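# Remove box lid and set it top-up on table

## Task

Lift the lid off the box and put it down flat on the table, top side up, resting wholly on the table and clear of the box, then release it. The box must stay upright. The lid must not be loose in the air more than a few centimetres above the table at any point, though small bounces while it sits on the box are acceptable. It only counts if the lid stays in place by itself once the robot lets go.

## Robot and tools

ROBOT. Two arms, left_arm and right_arm, each with a six-joint chain and a two-finger gripper. The names are labels only; they do not tell you which side of a camera image an arm appears on. Joint ranges in rad, base to gripper: waist -6.283 to 6.283, shoulder -2.059 to 2.094, elbow -3.927 to 0.192, forearm roll -6.283 to 6.283, wrist pitch -1.693 to 3.142, wrist roll -6.283 to 6.283. Load limits in N m: waist 43.5, shoulder 43.5, elbow 26.1, forearm roll 26.1, wrist pitch 17.4, wrist roll 17.4; a carried object adds to the load. The bases may be tilted, and any mounting plates plus the metal frame behind the arms are fixed obstacles.

FRAMES. Results report poses in one scene frame: origin on the table surface midway between the arms, +x out over the table, +z up, left_arm on the +y side. Motion commands, however, are in each gripper's own axes: fingers point along gripper +z and open and close along gripper y. end_effector_position is the point between the pads with fingers shut, roughly 2 cm short of the tips; closing pushes the tips about 10 mm further along +z. Reported hand positions can be off, more so at long reach.

ROW FORMAT. Every motion row is one flat list of 14 numbers, each in [-1, 1], covering both arms even if one stays still: left_arm dx, dy, dz, rx, ry, rz, opening, then right_arm dx, dy, dz, rx, ry, rz, opening. dx..rz are an offset (not a pose) in that gripper's own axes, from its measured pose at the start of the action (for a call's first action, the last pose a result showed in this scene). Scale: 1.0 = 0.6 m of translation or 180 degrees; rx, ry, rz form a single rotation vector. Opening is absolute, not an offset: +1 fully open (0.084 m), -1 closed.

execute_actions(actions): a list of actions, each a table of up to 15 rows; each row lasts one 1/30 s step, and a short table repeats its final row to fill 15 steps. All rows of an action are offsets from that action's start pose, not chained from the previous row. An empty list just returns state and images. Per step the commanded pose is clipped to 70 mm and 16 degrees from the measured pose, so large offsets need several actions; after an action an arm continues only to its last clipped pose. Position wins over orientation when both cannot be met.

move(target, speed, blocking): target is one 14-number row as above, offsets from the pose in the latest result showing one. Grippers travel straight lines, all finishing together, 0.5 to 10 s (cut off at 10 s). speed is the top path speed in m/s, 0.002 to 0.5, default 0.25; rotation up to twice that in rad/s. Opening is sent when the move starts. Paths ignore obstacles and the other arm, and grippers may lag, drift or overshoot speed near full reach. Faster contact hits harder; aiming further past a surface presses harder. The result adds a move: line with the ending (done, off_target, moving, held, fault), the limits that acted (paced = pose clipped; held = some steps blocked, after which the arm may surge), and each gripper's distance from its target. blocking=false returns after 0.5 s while motion continues; call wait or stop before any new rows or moves.

wait(seconds): 0 to 10; arms hold their last command; a running move continues and the wait ends early if it finishes. stop(): brakes a running move (needs room; fingers keep moving). zoom_image(camera, region): camera is cam_left_wrist or cam_right_wrist; region [x0, y0, x1, y1] in pixels, top-left origin, at most 504 by 504. finished_scene(scene): ends the scene whose number you give, irreversibly, and reports success.

RESULTS. Each gives per-arm pose (position m, quaternion wxyz), velocities, Hand target lines (where the controller is now driving), grip_measured (finger opening on the command scale), joint torques (offset, scaled and noisy; nonzero in free air), and for action calls some per-step positions, with HELD plus an arm label where that arm's row was held back. Pose unreachable means the clearance check altered or blocked a command for the named arm; too close counts each plate and its half of the frame as part of that arm. Images: cam_left_wrist then cam_right_wrist, each 672x504.

GRIPPING. To hold something, command an opening clearly below grip_measured; lower squeezes harder, about 24 N per pad on parts up to about 6 cm. Fast closing can overpress. Commanding grip_measured itself still grips lightly; wide parts may slip.

HOLDING STILL. For an arm meant to stay put, send the offset back to its intended pose in a reply's first call, then zeros afterwards, always with the opening it should keep.

AVOID. Letting the lid fall from height or fly free; tipping the box; pushing anything off the table; arms colliding or pressing each other; hard slams. A joint at its load limit triggers a torque fault: the arm backs off, pauses 10 s and drops the rest of the call. Sustained holding heats motors: MOTOR HOT at 65 °C, brakes and an OVER-TEMPERATURE FAULT at 80 °C. Loose objects may occasionally be nudged by outside pushes. Release the lid only once it lies flat on the table.

Each tool is called after "Call:" as name(argument=value, ...) on one line, values as JSON.

## Session

Call:
execute_actions(actions=[])

Scene clock: 0.00 s.
left_arm: end_effector_position=(+0.3476, +0.7550, +0.2227) grip_measured=+1.00 end_effector_quat_wxyz=(-0.028, +0.922, +0.070, +0.379) end_effector_velocity=(-0.000, +0.000, +0.000) end_effector_angular_velocity=(+0.000, -0.001, +0.001) | right_arm: end_effector_position=(+0.4894, +0.0402, +0.2700) grip_measured=+1.00 end_effector_quat_wxyz=(-0.312, +0.634, -0.705, +0.065) end_effector_velocity=(-0.000, +0.000, +0.000) end_effector_angular_velocity=(+0.000, -0.000, +0.001)
Joint positions: left_arm=[ 0.497 -0.978 -0.785 -0.133  0.337  1.034  0.084] | right_arm=[ 1.032  1.128 -1.754 -1.359  1.107  3.365  0.084]
Joint velocities: left_arm=[ 0.     0.    -0.001 -0.001  0.     0.     0.   ] | right_arm=[ 0.001 -0.     0.001  0.     0.     0.    -0.   ]
Joint torques (N m, as the arm reports them, + toward a larger angle): no reading
Hand target (left_arm): +0.348, +0.755, +0.223; -0.028, +0.922, +0.070, +0.379
Hand target (right_arm): +0.489, +0.040, +0.270; +0.312, -0.634, +0.705, -0.065

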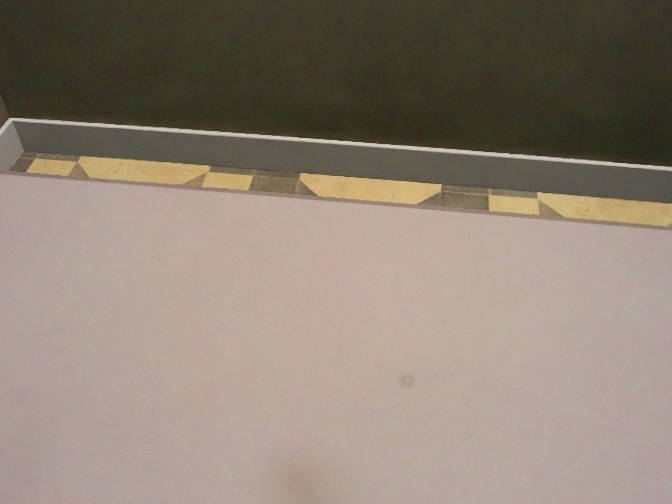

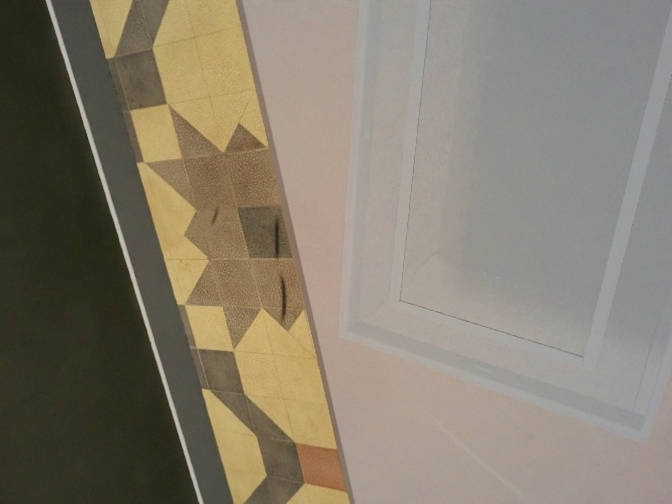

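Call:
move(target=[-0.033,0.625,-0.025,-0.3356,0.0963,0.237,1, 0.17,0.05,-0.37,0,0,0,1], speed=0.35)

Scene clock: 122.47 s.
left_arm: end_effector_position=(+0.3790, +0.3809, +0.2197) grip_measured=+1.00 end_effector_quat_wxyz=(+0.288, +0.712, -0.453, +0.452) end_effector_velocity=(+0.000, -0.003, -0.001) end_effector_angular_velocity=(-0.001, -0.001, -0.010) | right_arm: end_effector_position=(+0.3478, -0.1160, +0.3969) grip_measured=+1.00 end_effector_quat_wxyz=(-0.311, +0.634, -0.705, +0.064) end_effector_velocity=(+0.000, -0.002, +0.002) end_effector_angular_velocity=(+0.002, -0.001, -0.002)
Joint positions: left_arm=[ 0.006 -0.837 -0.569 -0.325  0.858  1.783  0.084] | right_arm=[ 1.398  0.552 -1.179 -1.088  1.307  3.442  0.084]
Joint velocities: left_arm=[-0.004  0.009 -0.001  0.001  0.     0.002  0.   ] | right_arm=[ 0.003 -0.006  0.     0.002  0.003 -0.001 -0.   ]
Joint torques (N m, as the arm reports them, + toward a larger angle): left_arm=[ -3.6   -6.76 -13.13   0.36  -0.05   0.06] | right_arm=[ 12.66 -12.04 -11.02  -2.35  -1.35  -0.06]
Hand target (left_arm): +0.379, +0.380, +0.220; +0.288, +0.712, -0.453, +0.452
Hand target (right_arm): +0.348, -0.116, +0.397; +0.312, -0.634, +0.705, -0.064
Off the commanded pose (left_arm): 0.001 m, 0 deg.
Off the commanded pose (right_arm): 0.001 m, 0 deg.
move: done

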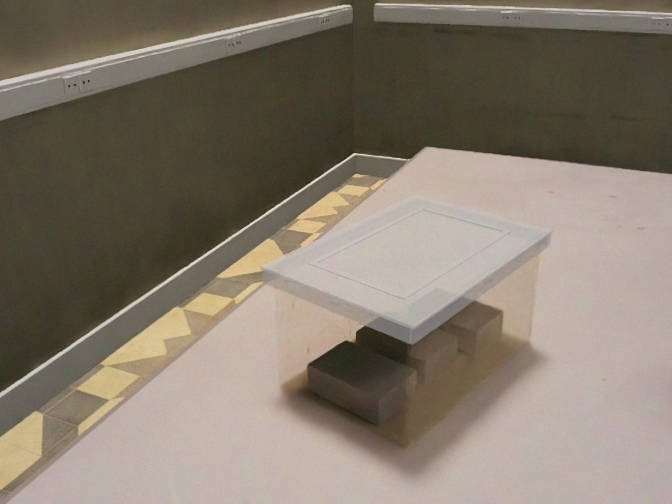

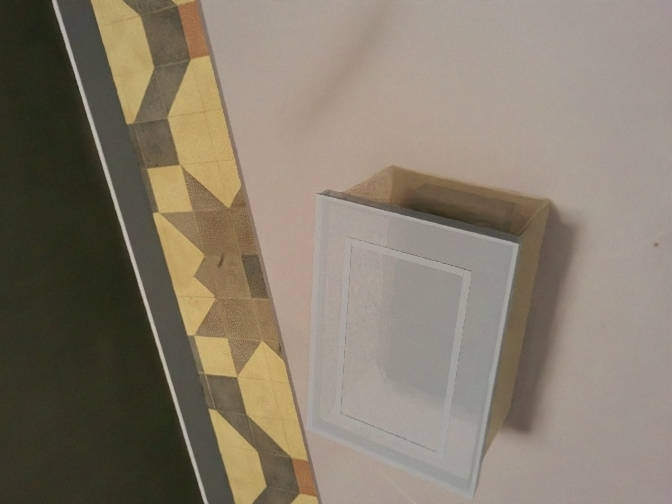

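Call:
zoom_image(camera="cam_left_wrist", region=[250, 180, 570, 460])

Call:
zoom_image(camera="cam_right_wrist", region=[290, 150, 590, 504])

Region (250, 180, 570, 460) of cam_left_wrist's 672x504 image, scaled by 1.575, with more detail than that image has; it fills the top 441 rows of this view, and the rest is white.

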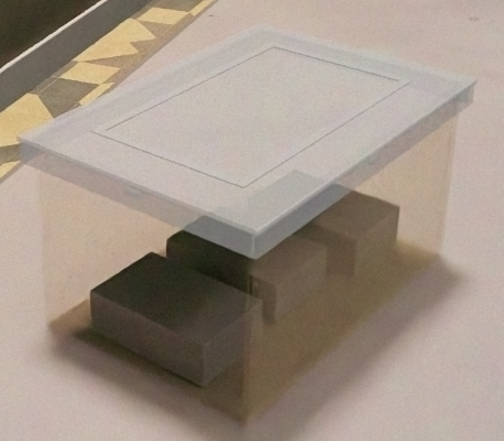

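Region (290, 150, 590, 504) of cam_right_wrist's 672x504 image, scaled by 1.424, with more detail than that image has; it fills the left 427 columns of this view, and the rest is white.

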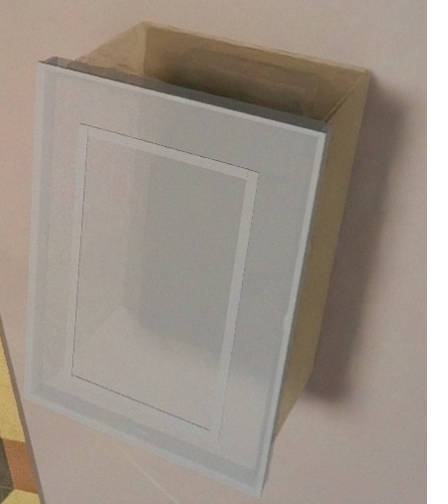

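Call:
zoom_image(camera="cam_left_wrist", region=[255, 250, 425, 370])

Call:
zoom_image(camera="cam_left_wrist", region=[400, 215, 570, 355])

Call:
zoom_image(camera="cam_right_wrist", region=[300, 155, 560, 275])

Region (255, 250, 425, 370) of cam_left_wrist's 672x504 image, scaled by 2.965, with more detail than that image has; it fills the top 356 rows of this view, and the rest is white.

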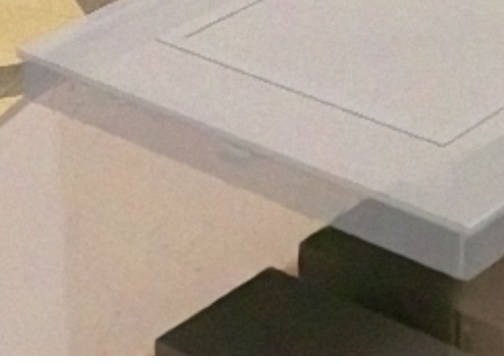

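Region (400, 215, 570, 355) of cam_left_wrist's 672x504 image, scaled by 2.965, with more detail than that image has; it fills the top 415 rows of this view, and the rest is white.

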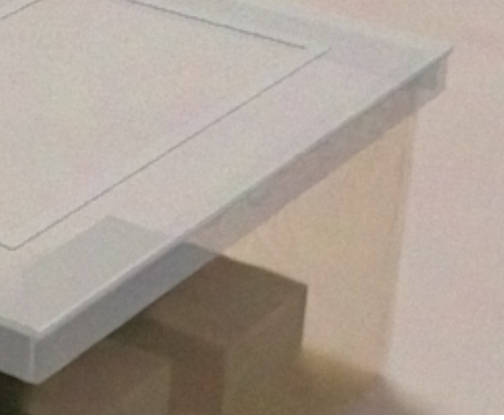

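Region (300, 155, 560, 275) of cam_right_wrist's 672x504 image, scaled by 1.938, with more detail than that image has; it fills the top 233 rows of this view, and the rest is white.

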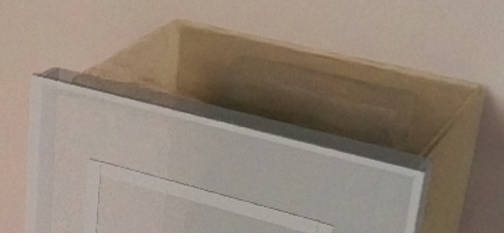

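Call:
move(target=[0.1533,-0.0503,0.38,-0.0359,-0.2309,-0.3393,0.43, 0.1918,0.0432,0.2862,-0.0341,-0.1566,-0.3888,0.43], speed=0.35)

Scene clock: 244.97 s.
left_arm: end_effector_position=(+0.5103, +0.1709, +0.2068) grip_measured=+0.42 end_effector_quat_wxyz=(+0.338, +0.931, -0.129, -0.045) end_effector_velocity=(+0.001, -0.001, +0.000) end_effector_angular_velocity=(+0.002, +0.008, -0.002) | right_arm: end_effector_position=(+0.4149, -0.1675, +0.2055) grip_measured=+0.42 end_effector_quat_wxyz=(-0.339, +0.931, -0.129, +0.049) end_effector_velocity=(-0.000, +0.000, -0.001) end_effector_angular_velocity=(-0.004, +0.002, +0.013)
Joint positions: left_arm=[-0.478  0.269 -1.377  0.341  1.161 -0.203  0.062] | right_arm=[ 0.696  0.225 -0.726 -1.304  0.538  1.942  0.062]
Joint velocities: left_arm=[-0.001  0.011 -0.015 -0.003  0.012 -0.003 -0.   ] | right_arm=[-0.003  0.002 -0.002  0.017 -0.001 -0.026  0.   ]
Joint torques (N m, as the arm reports them, + toward a larger angle): left_arm=[-21.72 -10.63 -12.01   0.02  -1.22  -0.14] | right_arm=[ 16.16 -10.3   -7.11  -0.92  -2.2    0.02]
Hand target (left_arm): +0.510, +0.171, +0.207; +0.338, +0.931, -0.129, -0.045
Hand target (right_arm): +0.415, -0.168, +0.205; -0.339, +0.931, -0.129, +0.049
Off the commanded pose (left_arm): 0.001 m, 0 deg.
Off the commanded pose (right_arm): 0.001 m, 0 deg.
move: done

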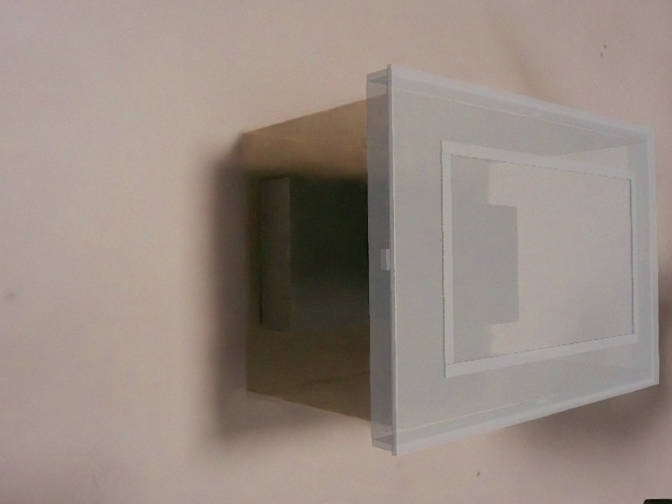

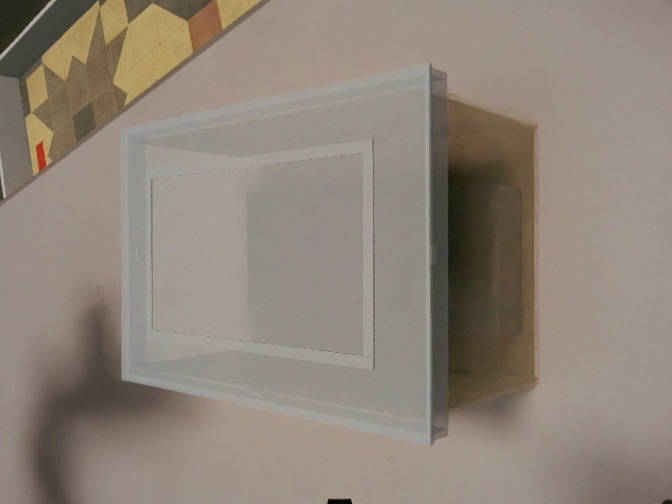

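Call:
zoom_image(camera="cam_right_wrist", region=[300, 400, 672, 504])

Call:
zoom_image(camera="cam_left_wrist", region=[300, 400, 672, 504])

Call:
zoom_image(camera="cam_left_wrist", region=[330, 50, 450, 170])

Call:
zoom_image(camera="cam_left_wrist", region=[330, 360, 450, 480])

Call:
zoom_image(camera="cam_right_wrist", region=[380, 50, 500, 170])

Call:
zoom_image(camera="cam_right_wrist", region=[380, 350, 500, 470])

Region (300, 400, 672, 504) of cam_right_wrist's 672x504 image, scaled by 1.355, with more detail than that image has; it fills the top 141 rows of this view, and the rest is white.

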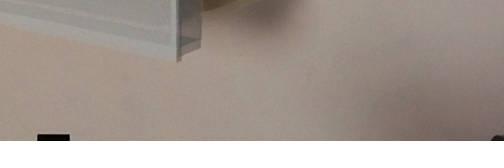

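Region (300, 400, 672, 504) of cam_left_wrist's 672x504 image, scaled by 1.355, with more detail than that image has; it fills the top 141 rows of this view, and the rest is white.

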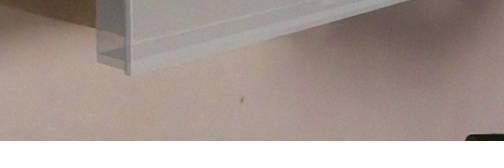

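Region (330, 50, 450, 170) of cam_left_wrist's 672x504 image, scaled by 4.200, with more detail than that image has.

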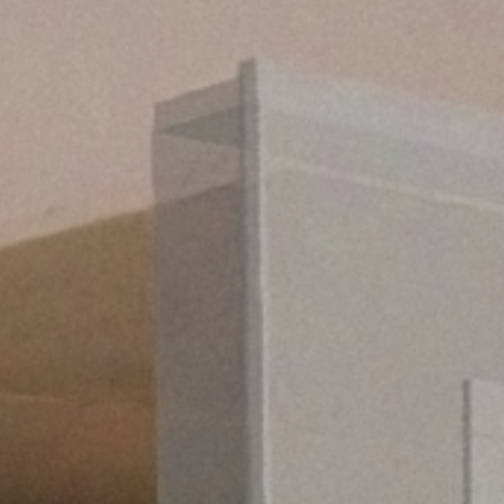

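Region (330, 360, 450, 480) of cam_left_wrist's 672x504 image, scaled by 4.200, with more detail than that image has.

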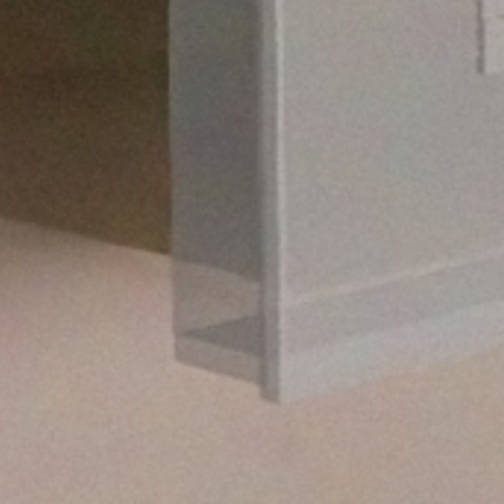

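Region (380, 50, 500, 170) of cam_right_wrist's 672x504 image, scaled by 4.200, with more detail than that image has.

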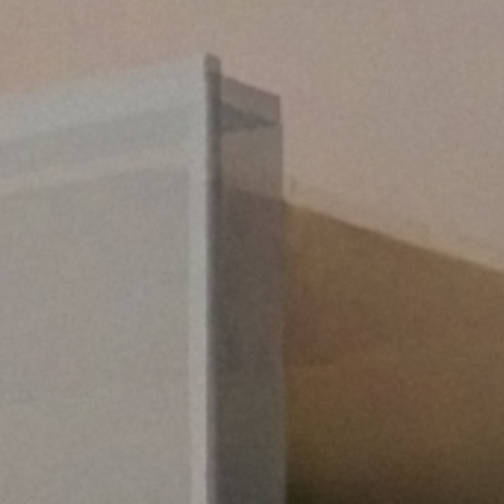

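Region (380, 350, 500, 470) of cam_right_wrist's 672x504 image, scaled by 4.200, with more detail than that image has.

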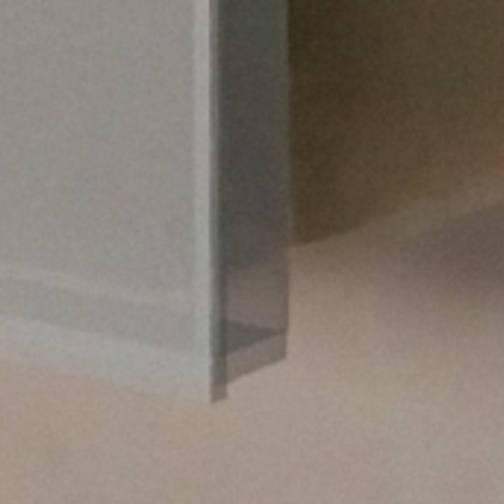

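Call:
move(target=[0.105,-0.0097,0.193,0,0,0,0.43, 0.1105,-0.0097,0.203,0,0,0,0.43], speed=0.12)

Scene clock: 319.37 s.
left_arm: end_effector_position=(+0.5522, +0.0865, +0.1149) grip_measured=+0.42 end_effector_quat_wxyz=(+0.339, +0.931, -0.129, -0.044) end_effector_velocity=(-0.002, -0.003, -0.003) end_effector_angular_velocity=(+0.001, +0.003, -0.006) | right_arm: end_effector_position=(+0.5013, -0.1068, +0.1155) grip_measured=+0.42 end_effector_quat_wxyz=(-0.339, +0.931, -0.129, +0.050) end_effector_velocity=(+0.002, +0.001, -0.002) end_effector_angular_velocity=(-0.001, +0.000, -0.002)
Joint positions: left_arm=[-0.395  0.602 -1.551  0.378  0.986 -0.191  0.062] | right_arm=[ 0.483  0.61  -1.103 -1.472  0.438  1.919  0.062]
Joint velocities: left_arm=[ 0.001  0.008 -0.002  0.001  0.     0.001  0.   ] | right_arm=[-0.003  0.006 -0.009 -0.     0.    -0.001 -0.   ]
Joint torques (N m, as the arm reports them, + toward a larger angle): left_arm=[-25.74 -13.39 -11.28   0.25  -1.26  -0.04] | right_arm=[ 22.11 -15.3   -5.28  -1.01  -2.28   0.  ]
Hand target (left_arm): +0.552, +0.086, +0.115; +0.339, +0.931, -0.129, -0.045
Hand target (right_arm): +0.501, -0.107, +0.115; -0.338, +0.931, -0.129, +0.049
Off the commanded pose (left_arm): 0.001 m, 0 deg.
Off the commanded pose (right_arm): 0.001 m, 0 deg.
move: done

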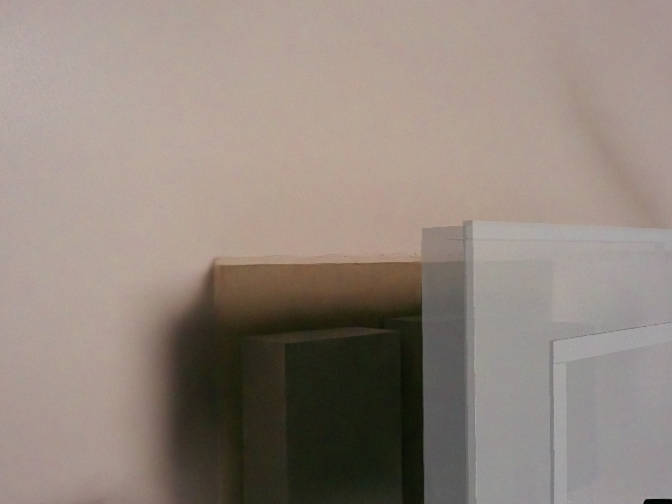

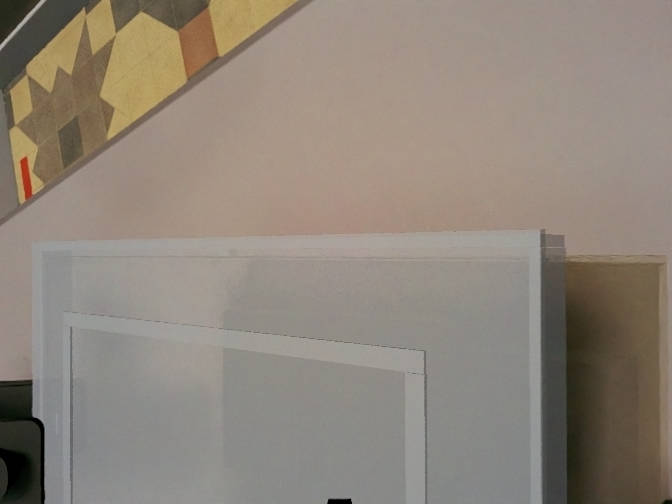

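Call:
execute_actions(actions=[[[0.001,-0.0005,0.001,0,0,0,0.38,0.001,-0.0005,0.001,0,0,0,0.38],[0.001,-0.0005,0.0015,0,0,0,0.33,0.001,-0.0005,0.0015,0,0,0,0.33],[0.002,-0.001,0.002,0,0,0,0.28,0.0015,-0.001,0.002,0,0,0,0.28],[0.002,-0.001,0.0025,0,0,0,0.23,0.002,-0.001,0.0025,0,0,0,0.23],[0.003,-0.001,0.003,0,0,0,0.18,0.002,-0.001,0.003,0,0,0,0.18],[0.003,-0.0015,0.0035,0,0,0,0.13,0.002,-0.0015,0.0035,0,0,0,0.13],[0.0035,-0.0015,0.004,0,0,0,0.08,0.0025,-0.0015,0.004,0,0,0,0.08],[0.0035,-0.0015,0.0045,0,0,0,0.03,0.0025,-0.0015,0.0045,0,0,0,0.03],[0.0035,-0.0015,0.0045,0,0,0,-0.02,0.0025,-0.0015,0.0045,0,0,0,-0.02],[0.0035,-0.0015,0.0045,0,0,0,-0.07,0.0025,-0.0015,0.0045,0,0,0,-0.07],[0.0035,-0.0015,0.0045,0,0,0,-0.12,0.0025,-0.0015,0.0045,0,0,0,-0.12],[0.0035,-0.0015,0.0045,0,0,0,-0.16,0.0025,-0.0015,0.0045,0,0,0,-0.16],[0.0035,-0.0015,0.0045,0,0,0,-0.2,0.0025,-0.0015,0.0045,0,0,0,-0.2]]])

Call:
wait(seconds=0.4)

Scene clock: 383.40 s.
left_arm: end_effector_position=(+0.5536, +0.0842, +0.1131) grip_measured=-0.21 end_effector_quat_wxyz=(+0.339, +0.931, -0.129, -0.044) end_effector_velocity=(+0.000, -0.001, +0.001) end_effector_angular_velocity=(+0.000, -0.003, -0.003) | right_arm: end_effector_position=(+0.5037, -0.1041, +0.1160) grip_measured=-0.20 end_effector_quat_wxyz=(-0.341, +0.930, -0.128, +0.050) end_effector_velocity=(+0.000, +0.001, -0.000) end_effector_angular_velocity=(-0.000, -0.002, +0.002)
Joint positions: left_arm=[-0.394  0.612 -1.56   0.377  0.984 -0.189  0.035] | right_arm=[ 0.483  0.619 -1.115 -1.47   0.434  1.915  0.035]
Joint velocities: left_arm=[-0.003  0.003 -0.003  0.001  0.001  0.001 -0.007] | right_arm=[ 0.001  0.003 -0.003  0.    -0.    -0.002 -0.007]
Joint torques (N m, as the arm reports them, + toward a larger angle): left_arm=[-22.52 -13.77 -12.18   0.95  -1.25  -0.03] | right_arm=[ 17.46 -14.7   -4.34  -0.83   0.42  -0.02]
Hand target (left_arm): +0.554, +0.085, +0.112; +0.339, +0.931, -0.129, -0.044
Hand target (right_arm): +0.503, -0.105, +0.114; -0.339, +0.931, -0.129, +0.050
Off the commanded pose (left_arm): 0.001 m, 0 deg.
Off the commanded pose (right_arm): 0.002 m, 0 deg.
Step readings (end_effector_position):
0: left_arm (+0.5521, +0.0862, +0.1146) | right_arm (+0.5014, -0.1066, +0.1153)
1: left_arm (+0.5521, +0.0862, +0.1146) | right_arm (+0.5014, -0.1066, +0.1153)
2: left_arm (+0.5522, +0.0862, +0.1145) | right_arm (+0.5015, -0.1066, +0.1153)
4: left_arm (+0.5526, +0.0861, +0.1143) | right_arm (+0.5019, -0.1063, +0.1152)
8: left_arm (+0.5534, +0.0855, +0.1132) | right_arm (+0.5028, -0.1056, +0.1147)
15: end_effector_position above

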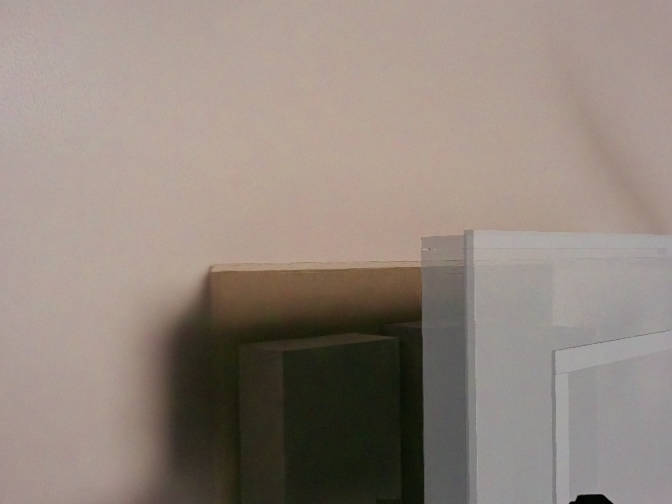

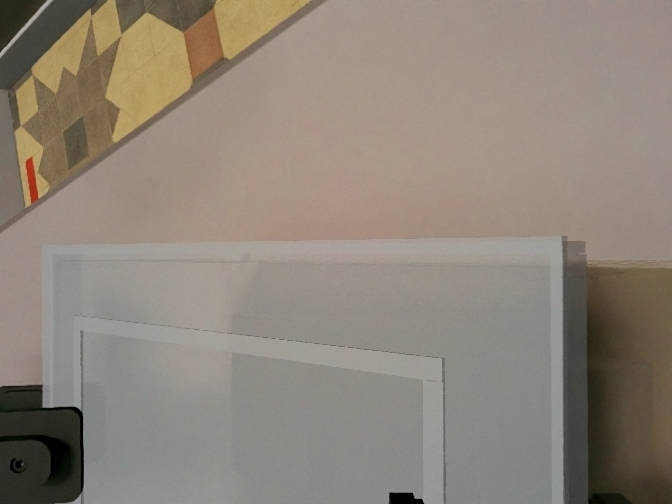

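Scene clock: 383.80 s.
left_arm: end_effector_position=(+0.5538, +0.0844, +0.1129) grip_measured=-0.21 end_effector_quat_wxyz=(+0.339, +0.931, -0.129, -0.044) end_effector_velocity=(+0.000, +0.000, -0.001) end_effector_angular_velocity=(+0.001, -0.000, -0.000) | right_arm: end_effector_position=(+0.5037, -0.1043, +0.1154) grip_measured=-0.21 end_effector_quat_wxyz=(-0.340, +0.930, -0.129, +0.050) end_effector_velocity=(-0.001, -0.001, -0.002) end_effector_angular_velocity=(-0.006, +0.002, +0.001)
Joint positions: left_arm=[-0.394  0.613 -1.56   0.378  0.984 -0.189  0.035] | right_arm=[ 0.483  0.619 -1.115 -1.47   0.435  1.915  0.035]
Joint velocities: left_arm=[ 0.001  0.001 -0.001  0.001 -0.     0.001  0.   ] | right_arm=[-0.003  0.     0.002 -0.001  0.004 -0.001  0.   ]
Joint torques (N m, as the arm reports them, + toward a larger angle): left_arm=[-19.61 -13.66 -12.85   1.66  -1.3    0.01] | right_arm=[ 13.48 -13.25  -3.43  -0.69   2.79   0.09]
Hand target (left_arm): +0.554, +0.085, +0.112; +0.339, +0.931, -0.129, -0.044
Hand target (right_arm): +0.503, -0.105, +0.114; -0.339, +0.931, -0.129, +0.050
Off the commanded pose (left_arm): 0.001 m, 0 deg.
Off the commanded pose (right_arm): 0.002 m, 0 deg.
wait: 0.40 s; at rest by 0.17 s

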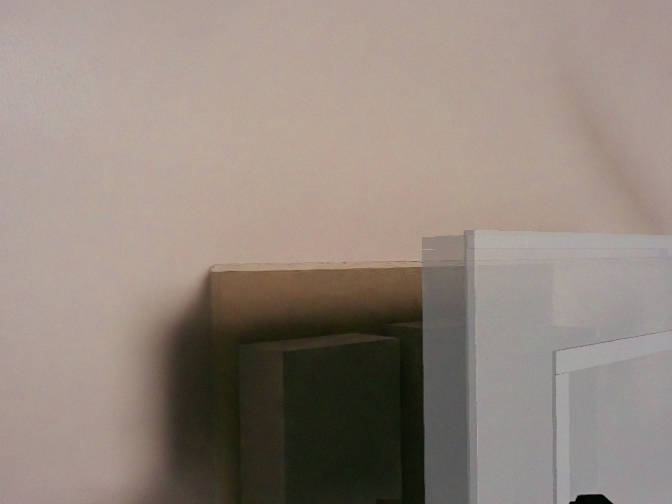

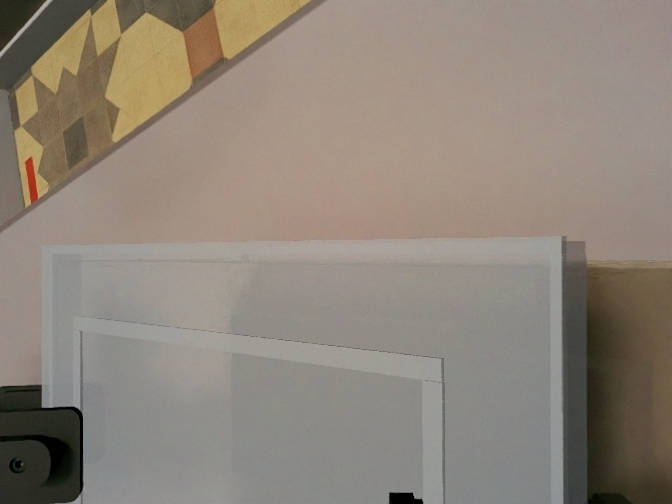

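Call:
execute_actions(actions=[[[0,0.001,-0.002,0,0,0,-0.2,0,-0.001,-0.002,0,0,0,-0.2],[0,0.001,-0.004,0,0,0,-0.2,0,-0.001,-0.004,0,0,0,-0.2],[0,0.001,-0.005,0,0,0,-0.2,0,-0.001,-0.006,0,0,0,-0.2]]])

Call:
zoom_image(camera="cam_right_wrist", region=[370, 440, 650, 504])

Call:
zoom_image(camera="cam_left_wrist", region=[350, 440, 630, 504])

Call:
zoom_image(camera="cam_right_wrist", region=[0, 350, 154, 504])

Scene clock: 396.23 s.
left_arm: end_effector_position=(+0.5543, +0.0867, +0.1143) grip_measured=-0.21 end_effector_quat_wxyz=(+0.338, +0.931, -0.128, -0.045) end_effector_velocity=(-0.002, -0.007, +0.008) end_effector_angular_velocity=(-0.008, -0.006, -0.009) | right_arm: end_effector_position=(+0.5023, -0.1067, +0.1165) grip_measured=-0.21 end_effector_quat_wxyz=(-0.338, +0.931, -0.129, +0.049) end_effector_velocity=(+0.000, +0.000, +0.002) end_effector_angular_velocity=(+0.003, -0.002, +0.001)
Joint positions: left_arm=[-0.394  0.609 -1.562  0.377  0.991 -0.189  0.035] | right_arm=[ 0.485  0.61  -1.106 -1.462  0.44   1.91   0.035]
Joint velocities: left_arm=[-0.015  0.001  0.003 -0.008 -0.001  0.     0.   ] | right_arm=[ 0.002 -0.001 -0.     0.001 -0.002 -0.001 -0.001]
Joint torques (N m, as the arm reports them, + toward a larger angle): left_arm=[-26.28 -13.9  -11.51   0.26  -1.25   0.05] | right_arm=[ 19.05 -14.29  -4.05  -0.87  -0.38  -0.09]
Hand target (left_arm): +0.554, +0.086, +0.116; +0.339, +0.931, -0.129, -0.044
Hand target (right_arm): +0.503, -0.106, +0.119; -0.340, +0.930, -0.129, +0.050
Off the commanded pose (left_arm): 0.002 m, 0 deg.
Off the commanded pose (right_arm): 0.002 m, 0 deg.
Step readings (end_effector_position):
0: left_arm (+0.5540, +0.0849, +0.1123) | right_arm (+0.5033, -0.1044, +0.1148)
1: left_arm (+0.5539, +0.0849, +0.1123) | right_arm (+0.5033, -0.1044, +0.1148)
2: left_arm (+0.5539, +0.0849, +0.1125) | right_arm (+0.5033, -0.1044, +0.1150)
4: left_arm (+0.5540, +0.0853, +0.1129) | right_arm (+0.5030, -0.1050, +0.1154)
8: left_arm (+0.5553, +0.0882, +0.1130) | right_arm (+0.5023, -0.1064, +0.1159)
15: end_effector_position above

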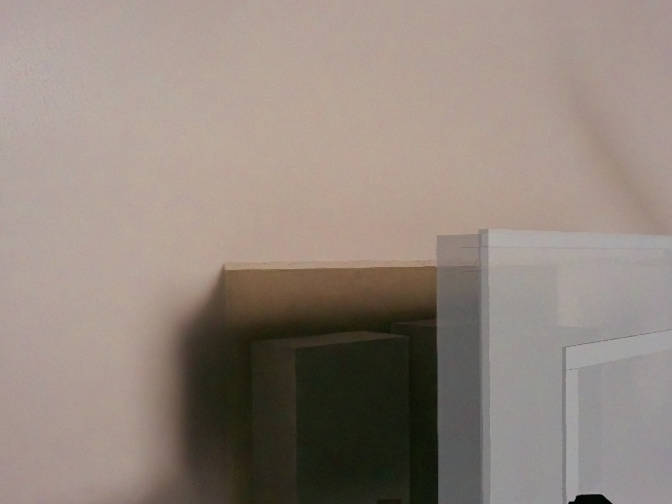

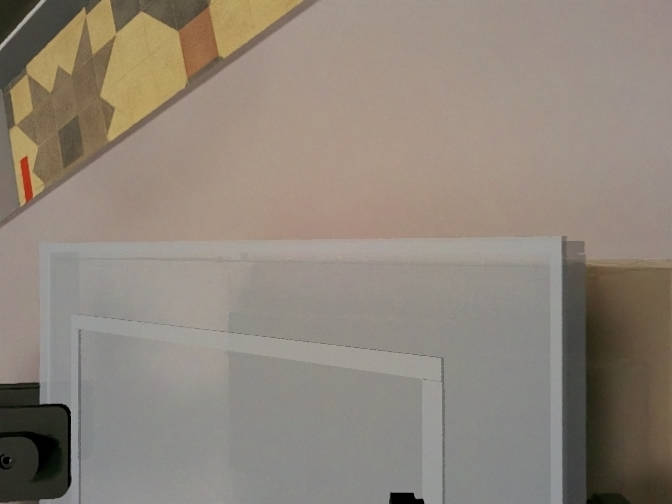

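Region (370, 440, 650, 504) of cam_right_wrist's 672x504 image, scaled by 1.800, with more detail than that image has; it fills the top 115 rows of this view, and the rest is white.

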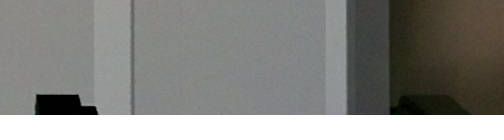

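Region (350, 440, 630, 504) of cam_left_wrist's 672x504 image, scaled by 1.800, with more detail than that image has; it fills the top 115 rows of this view, and the rest is white.

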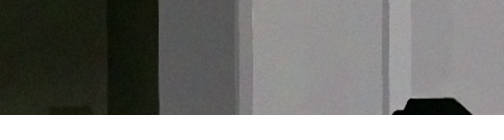

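Region (0, 350, 154, 504) of cam_right_wrist's 672x504 image, scaled by 3.273, with more detail than that image has.

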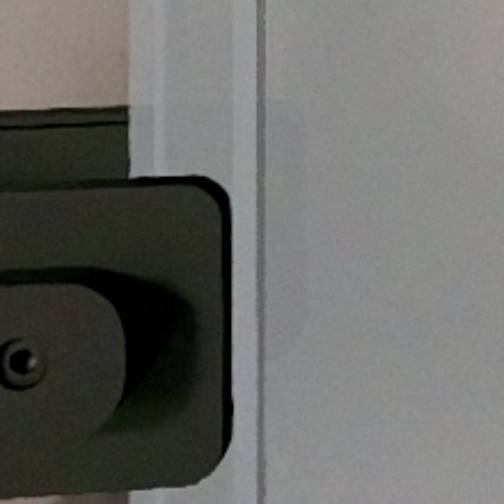

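Call:
execute_actions(actions=[])

Scene clock: 412.13 s.
left_arm: end_effector_position=(+0.5541, +0.0858, +0.1155) grip_measured=-0.21 end_effector_quat_wxyz=(+0.339, +0.931, -0.129, -0.044) end_effector_velocity=(-0.000, -0.000, +0.000) end_effector_angular_velocity=(-0.000, +0.001, -0.000) | right_arm: end_effector_position=(+0.5031, -0.1061, +0.1186) grip_measured=-0.22 end_effector_quat_wxyz=(-0.340, +0.930, -0.129, +0.050) end_effector_velocity=(+0.001, -0.000, +0.000) end_effector_angular_velocity=(-0.000, -0.001, -0.002)
Joint positions: left_arm=[-0.397  0.609 -1.562  0.376  0.99  -0.189  0.035] | right_arm=[ 0.487  0.609 -1.107 -1.461  0.437  1.91   0.035]
Joint velocities: left_arm=[-0.     0.     0.001 -0.001 -0.    -0.001 -0.   ] | right_arm=[ 0.001 -0.001 -0.001 -0.001  0.001  0.002 -0.   ]
Joint torques (N m, as the arm reports them, + toward a larger angle): left_arm=[-25.99 -13.54 -11.48   0.23  -1.17  -0.02] | right_arm=[ 22.06 -15.21  -5.35  -0.97  -2.31  -0.06]
Hand target (left_arm): +0.554, +0.086, +0.116; +0.339, +0.931, -0.129, -0.044
Hand target (right_arm): +0.503, -0.106, +0.119; -0.340, +0.930, -0.129, +0.050
Off the commanded pose (left_arm): 0.000 m, 0 deg.
Off the commanded pose (right_arm): 0.000 m, 0 deg.

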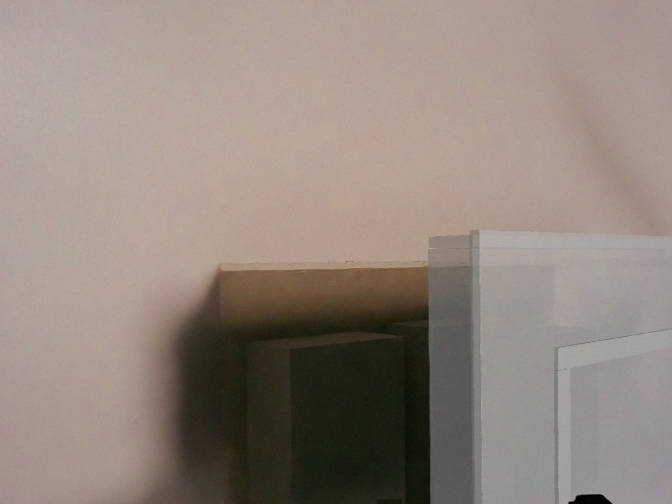

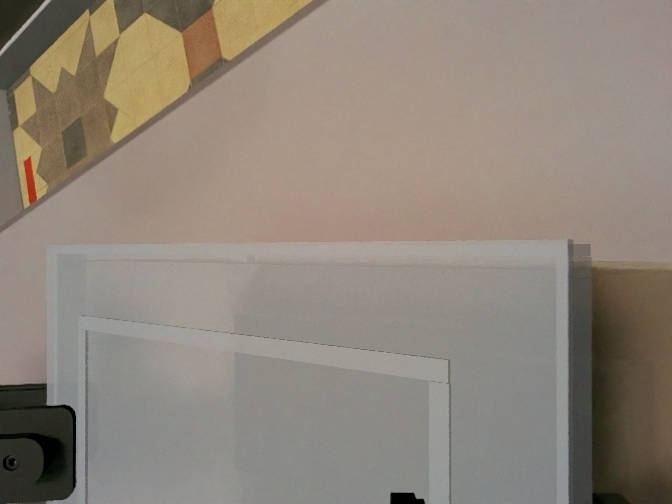

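Call:
execute_actions(actions=[[[0,0.0007,0.001,0,0,0,-0.2,0,0.0007,0,0,0,0,-0.2],[0,0.0013,0.0025,0,0,0,-0.21,0,0.0015,0,0,0,0,-0.21],[0,0.0013,0.0025,0,0,0,-0.22,0,0.0015,0,0,0,0,-0.22],[0,0.0013,0.0025,0,0,0,-0.23,0,0.0015,0,0,0,0,-0.23],[0,0.0013,0.0025,0,0,0,-0.24,0,0.0015,0,0,0,0,-0.24],[0,0.0013,0.0025,0,0,0,-0.255,0,0.0015,0,0,0,0,-0.255],[0,0.0013,0.0025,0,0,0,-0.27,0,0.0015,0,0,0,0,-0.27],[0,0.0013,0.0025,0,0,0,-0.285,0,0.0015,0,0,0,0,-0.285],[0,0.0013,0.0025,0,0,0,-0.3,0,0.0015,0,0,0,0,-0.3],[0,0.0013,0.0025,0,0,0,-0.315,0,0.0015,0,0,0,0,-0.315],[0,0.0013,0.0025,0,0,0,-0.33,0,0.0015,0,0,0,0,-0.33],[0,0.0013,0.0025,0,0,0,-0.345,0,0.0015,0,0,0,0,-0.345],[0,0.0013,0.0025,0,0,0,-0.36,0,0.0015,0,0,0,0,-0.36],[0,0.0013,0.0025,0,0,0,-0.37,0,0.0015,0,0,0,0,-0.37],[0,0.0013,0.0025,0,0,0,-0.38,0,0.0015,0,0,0,0,-0.38]]])

Call:
wait(seconds=0.5)

Scene clock: 454.07 s.
left_arm: end_effector_position=(+0.5536, +0.0839, +0.1154) grip_measured=-0.36 end_effector_quat_wxyz=(+0.339, +0.931, -0.129, -0.044) end_effector_velocity=(+0.001, +0.002, +0.001) end_effector_angular_velocity=(-0.001, -0.000, +0.005) | right_arm: end_effector_position=(+0.5031, -0.1066, +0.1183) grip_measured=-0.29 end_effector_quat_wxyz=(-0.340, +0.930, -0.129, +0.050) end_effector_velocity=(+0.000, +0.000, +0.000) end_effector_angular_velocity=(-0.001, -0.001, +0.001)
Joint positions: left_arm=[-0.398  0.611 -1.561  0.376  0.987 -0.191  0.028] | right_arm=[ 0.486  0.608 -1.106 -1.464  0.436  1.911  0.032]
Joint velocities: left_arm=[ 0.001 -0.004 -0.001 -0.001  0.    -0.001 -0.003] | right_arm=[ 0.001  0.    -0.    -0.     0.001 -0.001 -0.   ]
Joint torques (N m, as the arm reports them, + toward a larger angle): left_arm=[-23.24 -13.43 -12.     1.04  -1.28  -0.03] | right_arm=[ 20.95 -15.47  -4.93  -0.95  -1.42  -0.04]
Hand target (left_arm): +0.554, +0.084, +0.115; +0.339, +0.931, -0.129, -0.044
Hand target (right_arm): +0.503, -0.107, +0.118; -0.340, +0.930, -0.129, +0.050
Off the commanded pose (left_arm): 0.001 m, 0 deg.
Off the commanded pose (right_arm): 0.000 m, 0 deg.
Step readings (end_effector_position):
0: left_arm (+0.5541, +0.0858, +0.1155) | right_arm (+0.5031, -0.1061, +0.1186)
1: left_arm (+0.5541, +0.0858, +0.1155) | right_arm (+0.5031, -0.1061, +0.1186)
2: left_arm (+0.5542, +0.0857, +0.1155) | right_arm (+0.5031, -0.1061, +0.1186)
4: left_arm (+0.5541, +0.0852, +0.1153) | right_arm (+0.5030, -0.1064, +0.1183)
8: left_arm (+0.5536, +0.0844, +0.1149) | right_arm (+0.5031, -0.1065, +0.1184)
15: end_effector_position above

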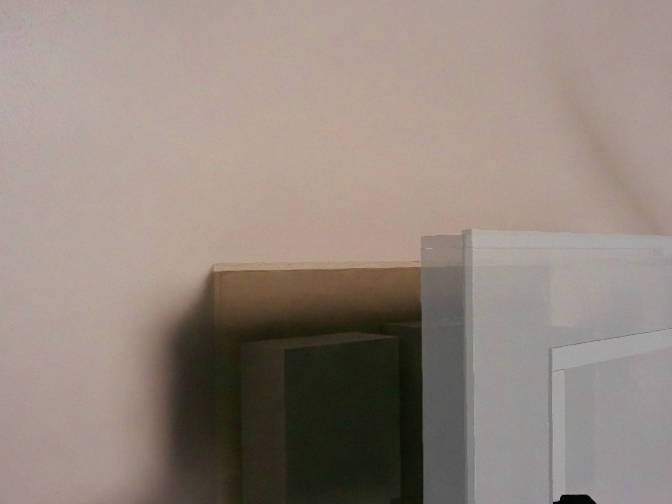

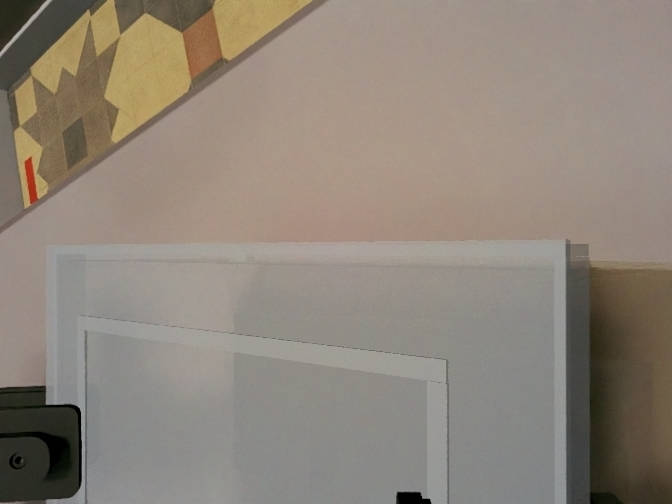

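Scene clock: 454.57 s.
left_arm: end_effector_position=(+0.5536, +0.0840, +0.1153) grip_measured=-0.36 end_effector_quat_wxyz=(+0.339, +0.931, -0.129, -0.044) end_effector_velocity=(-0.000, +0.000, -0.001) end_effector_angular_velocity=(+0.000, -0.000, -0.001) | right_arm: end_effector_position=(+0.5030, -0.1067, +0.1182) grip_measured=-0.29 end_effector_quat_wxyz=(-0.340, +0.930, -0.129, +0.050) end_effector_velocity=(-0.001, +0.001, +0.000) end_effector_angular_velocity=(+0.000, -0.001, +0.003)
Joint positions: left_arm=[-0.398  0.611 -1.561  0.377  0.987 -0.191  0.028] | right_arm=[ 0.486  0.608 -1.106 -1.464  0.436  1.911  0.032]
Joint velocities: left_arm=[ 0.001  0.     0.001  0.001 -0.     0.001  0.   ] | right_arm=[ 0.001  0.001  0.    -0.001 -0.001 -0.001 -0.   ]
Joint torques (N m, as the arm reports them, + toward a larger angle): left_arm=[-20.67 -13.45 -12.58   1.57  -1.29   0.  ] | right_arm=[ 20.24 -15.58  -4.6   -0.88  -0.96  -0.14]
Hand target (left_arm): +0.554, +0.084, +0.115; +0.339, +0.931, -0.129, -0.044
Hand target (right_arm): +0.503, -0.107, +0.118; -0.340, +0.930, -0.129, +0.050
Off the commanded pose (left_arm): 0.000 m, 0 deg.
Off the commanded pose (right_arm): 0.000 m, 0 deg.
wait: 0.50 s; at rest by 0.17 s

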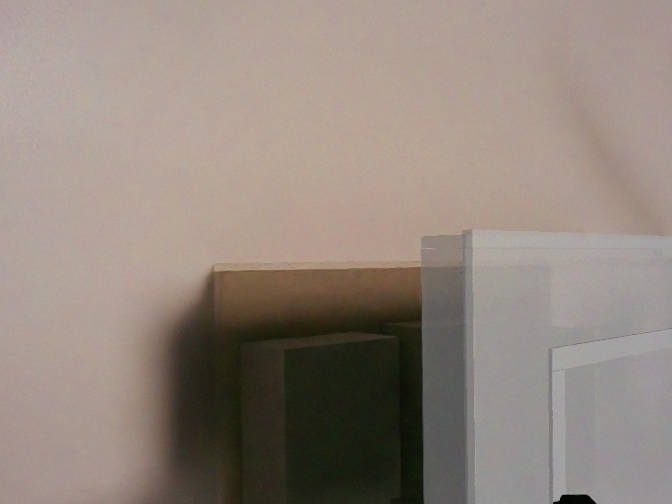

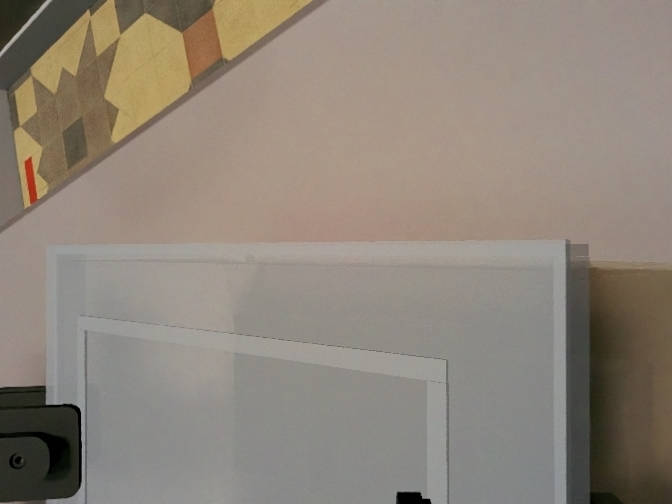

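Call:
move(target=[0,0.0075,-0.0085,0,0,0,-0.45, 0,-0.0068,-0.008,0,0,0,-0.38], speed=0.01)

Scene clock: 468.03 s.
left_arm: end_effector_position=(+0.5545, +0.0850, +0.1225) grip_measured=-0.41 end_effector_quat_wxyz=(+0.339, +0.931, -0.128, -0.043) end_effector_velocity=(-0.000, -0.000, -0.000) end_effector_angular_velocity=(+0.000, +0.000, +0.001) | right_arm: end_effector_position=(+0.5029, -0.1067, +0.1245) grip_measured=-0.29 end_effector_quat_wxyz=(-0.340, +0.930, -0.129, +0.050) end_effector_velocity=(-0.000, +0.000, -0.001) end_effector_angular_velocity=(-0.001, +0.003, -0.002)
Joint positions: left_arm=[-0.407  0.605 -1.565  0.374  0.998 -0.196  0.026] | right_arm=[ 0.498  0.599 -1.102 -1.443  0.443  1.9    0.032]
Joint velocities: left_arm=[ 0.001  0.     0.001  0.    -0.002 -0.001  0.   ] | right_arm=[-0.     0.002 -0.001  0.003  0.001  0.001  0.   ]
Joint torques (N m, as the arm reports them, + toward a larger angle): left_arm=[-27.36 -13.14 -12.1    0.41  -1.95  -0.03] | right_arm=[ 20.94 -15.36  -6.16  -1.06  -1.26  -0.1 ]
Hand target (left_arm): +0.554, +0.084, +0.122; +0.339, +0.931, -0.129, -0.044
Hand target (right_arm): +0.503, -0.107, +0.125; -0.340, +0.930, -0.129, +0.050
Off the commanded pose (left_arm): 0.002 m, 0 deg.
Off the commanded pose (right_arm): 0.000 m, 0 deg.
move: done

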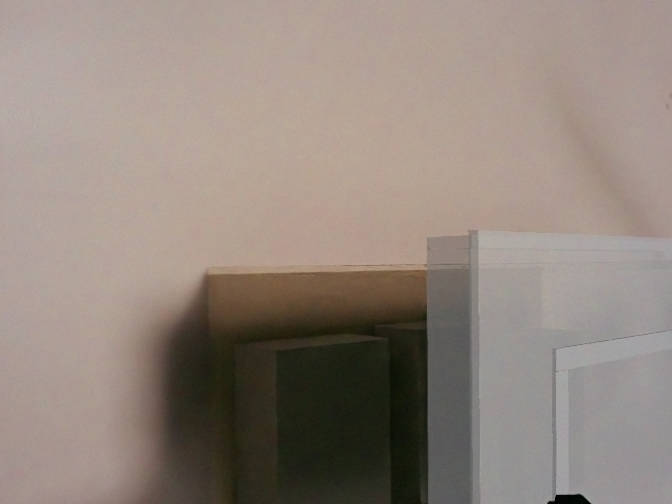

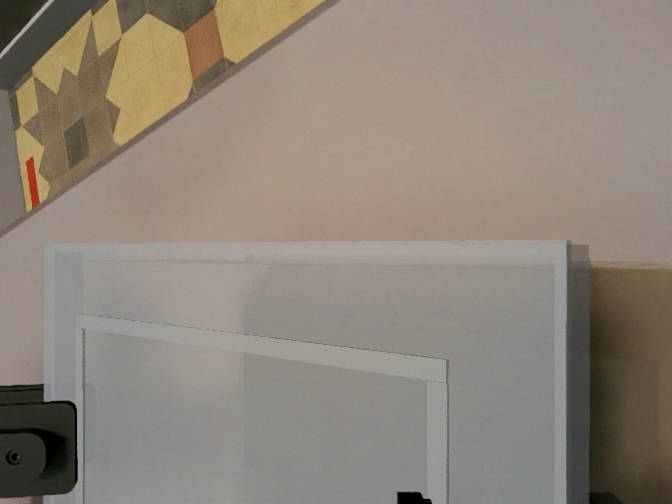

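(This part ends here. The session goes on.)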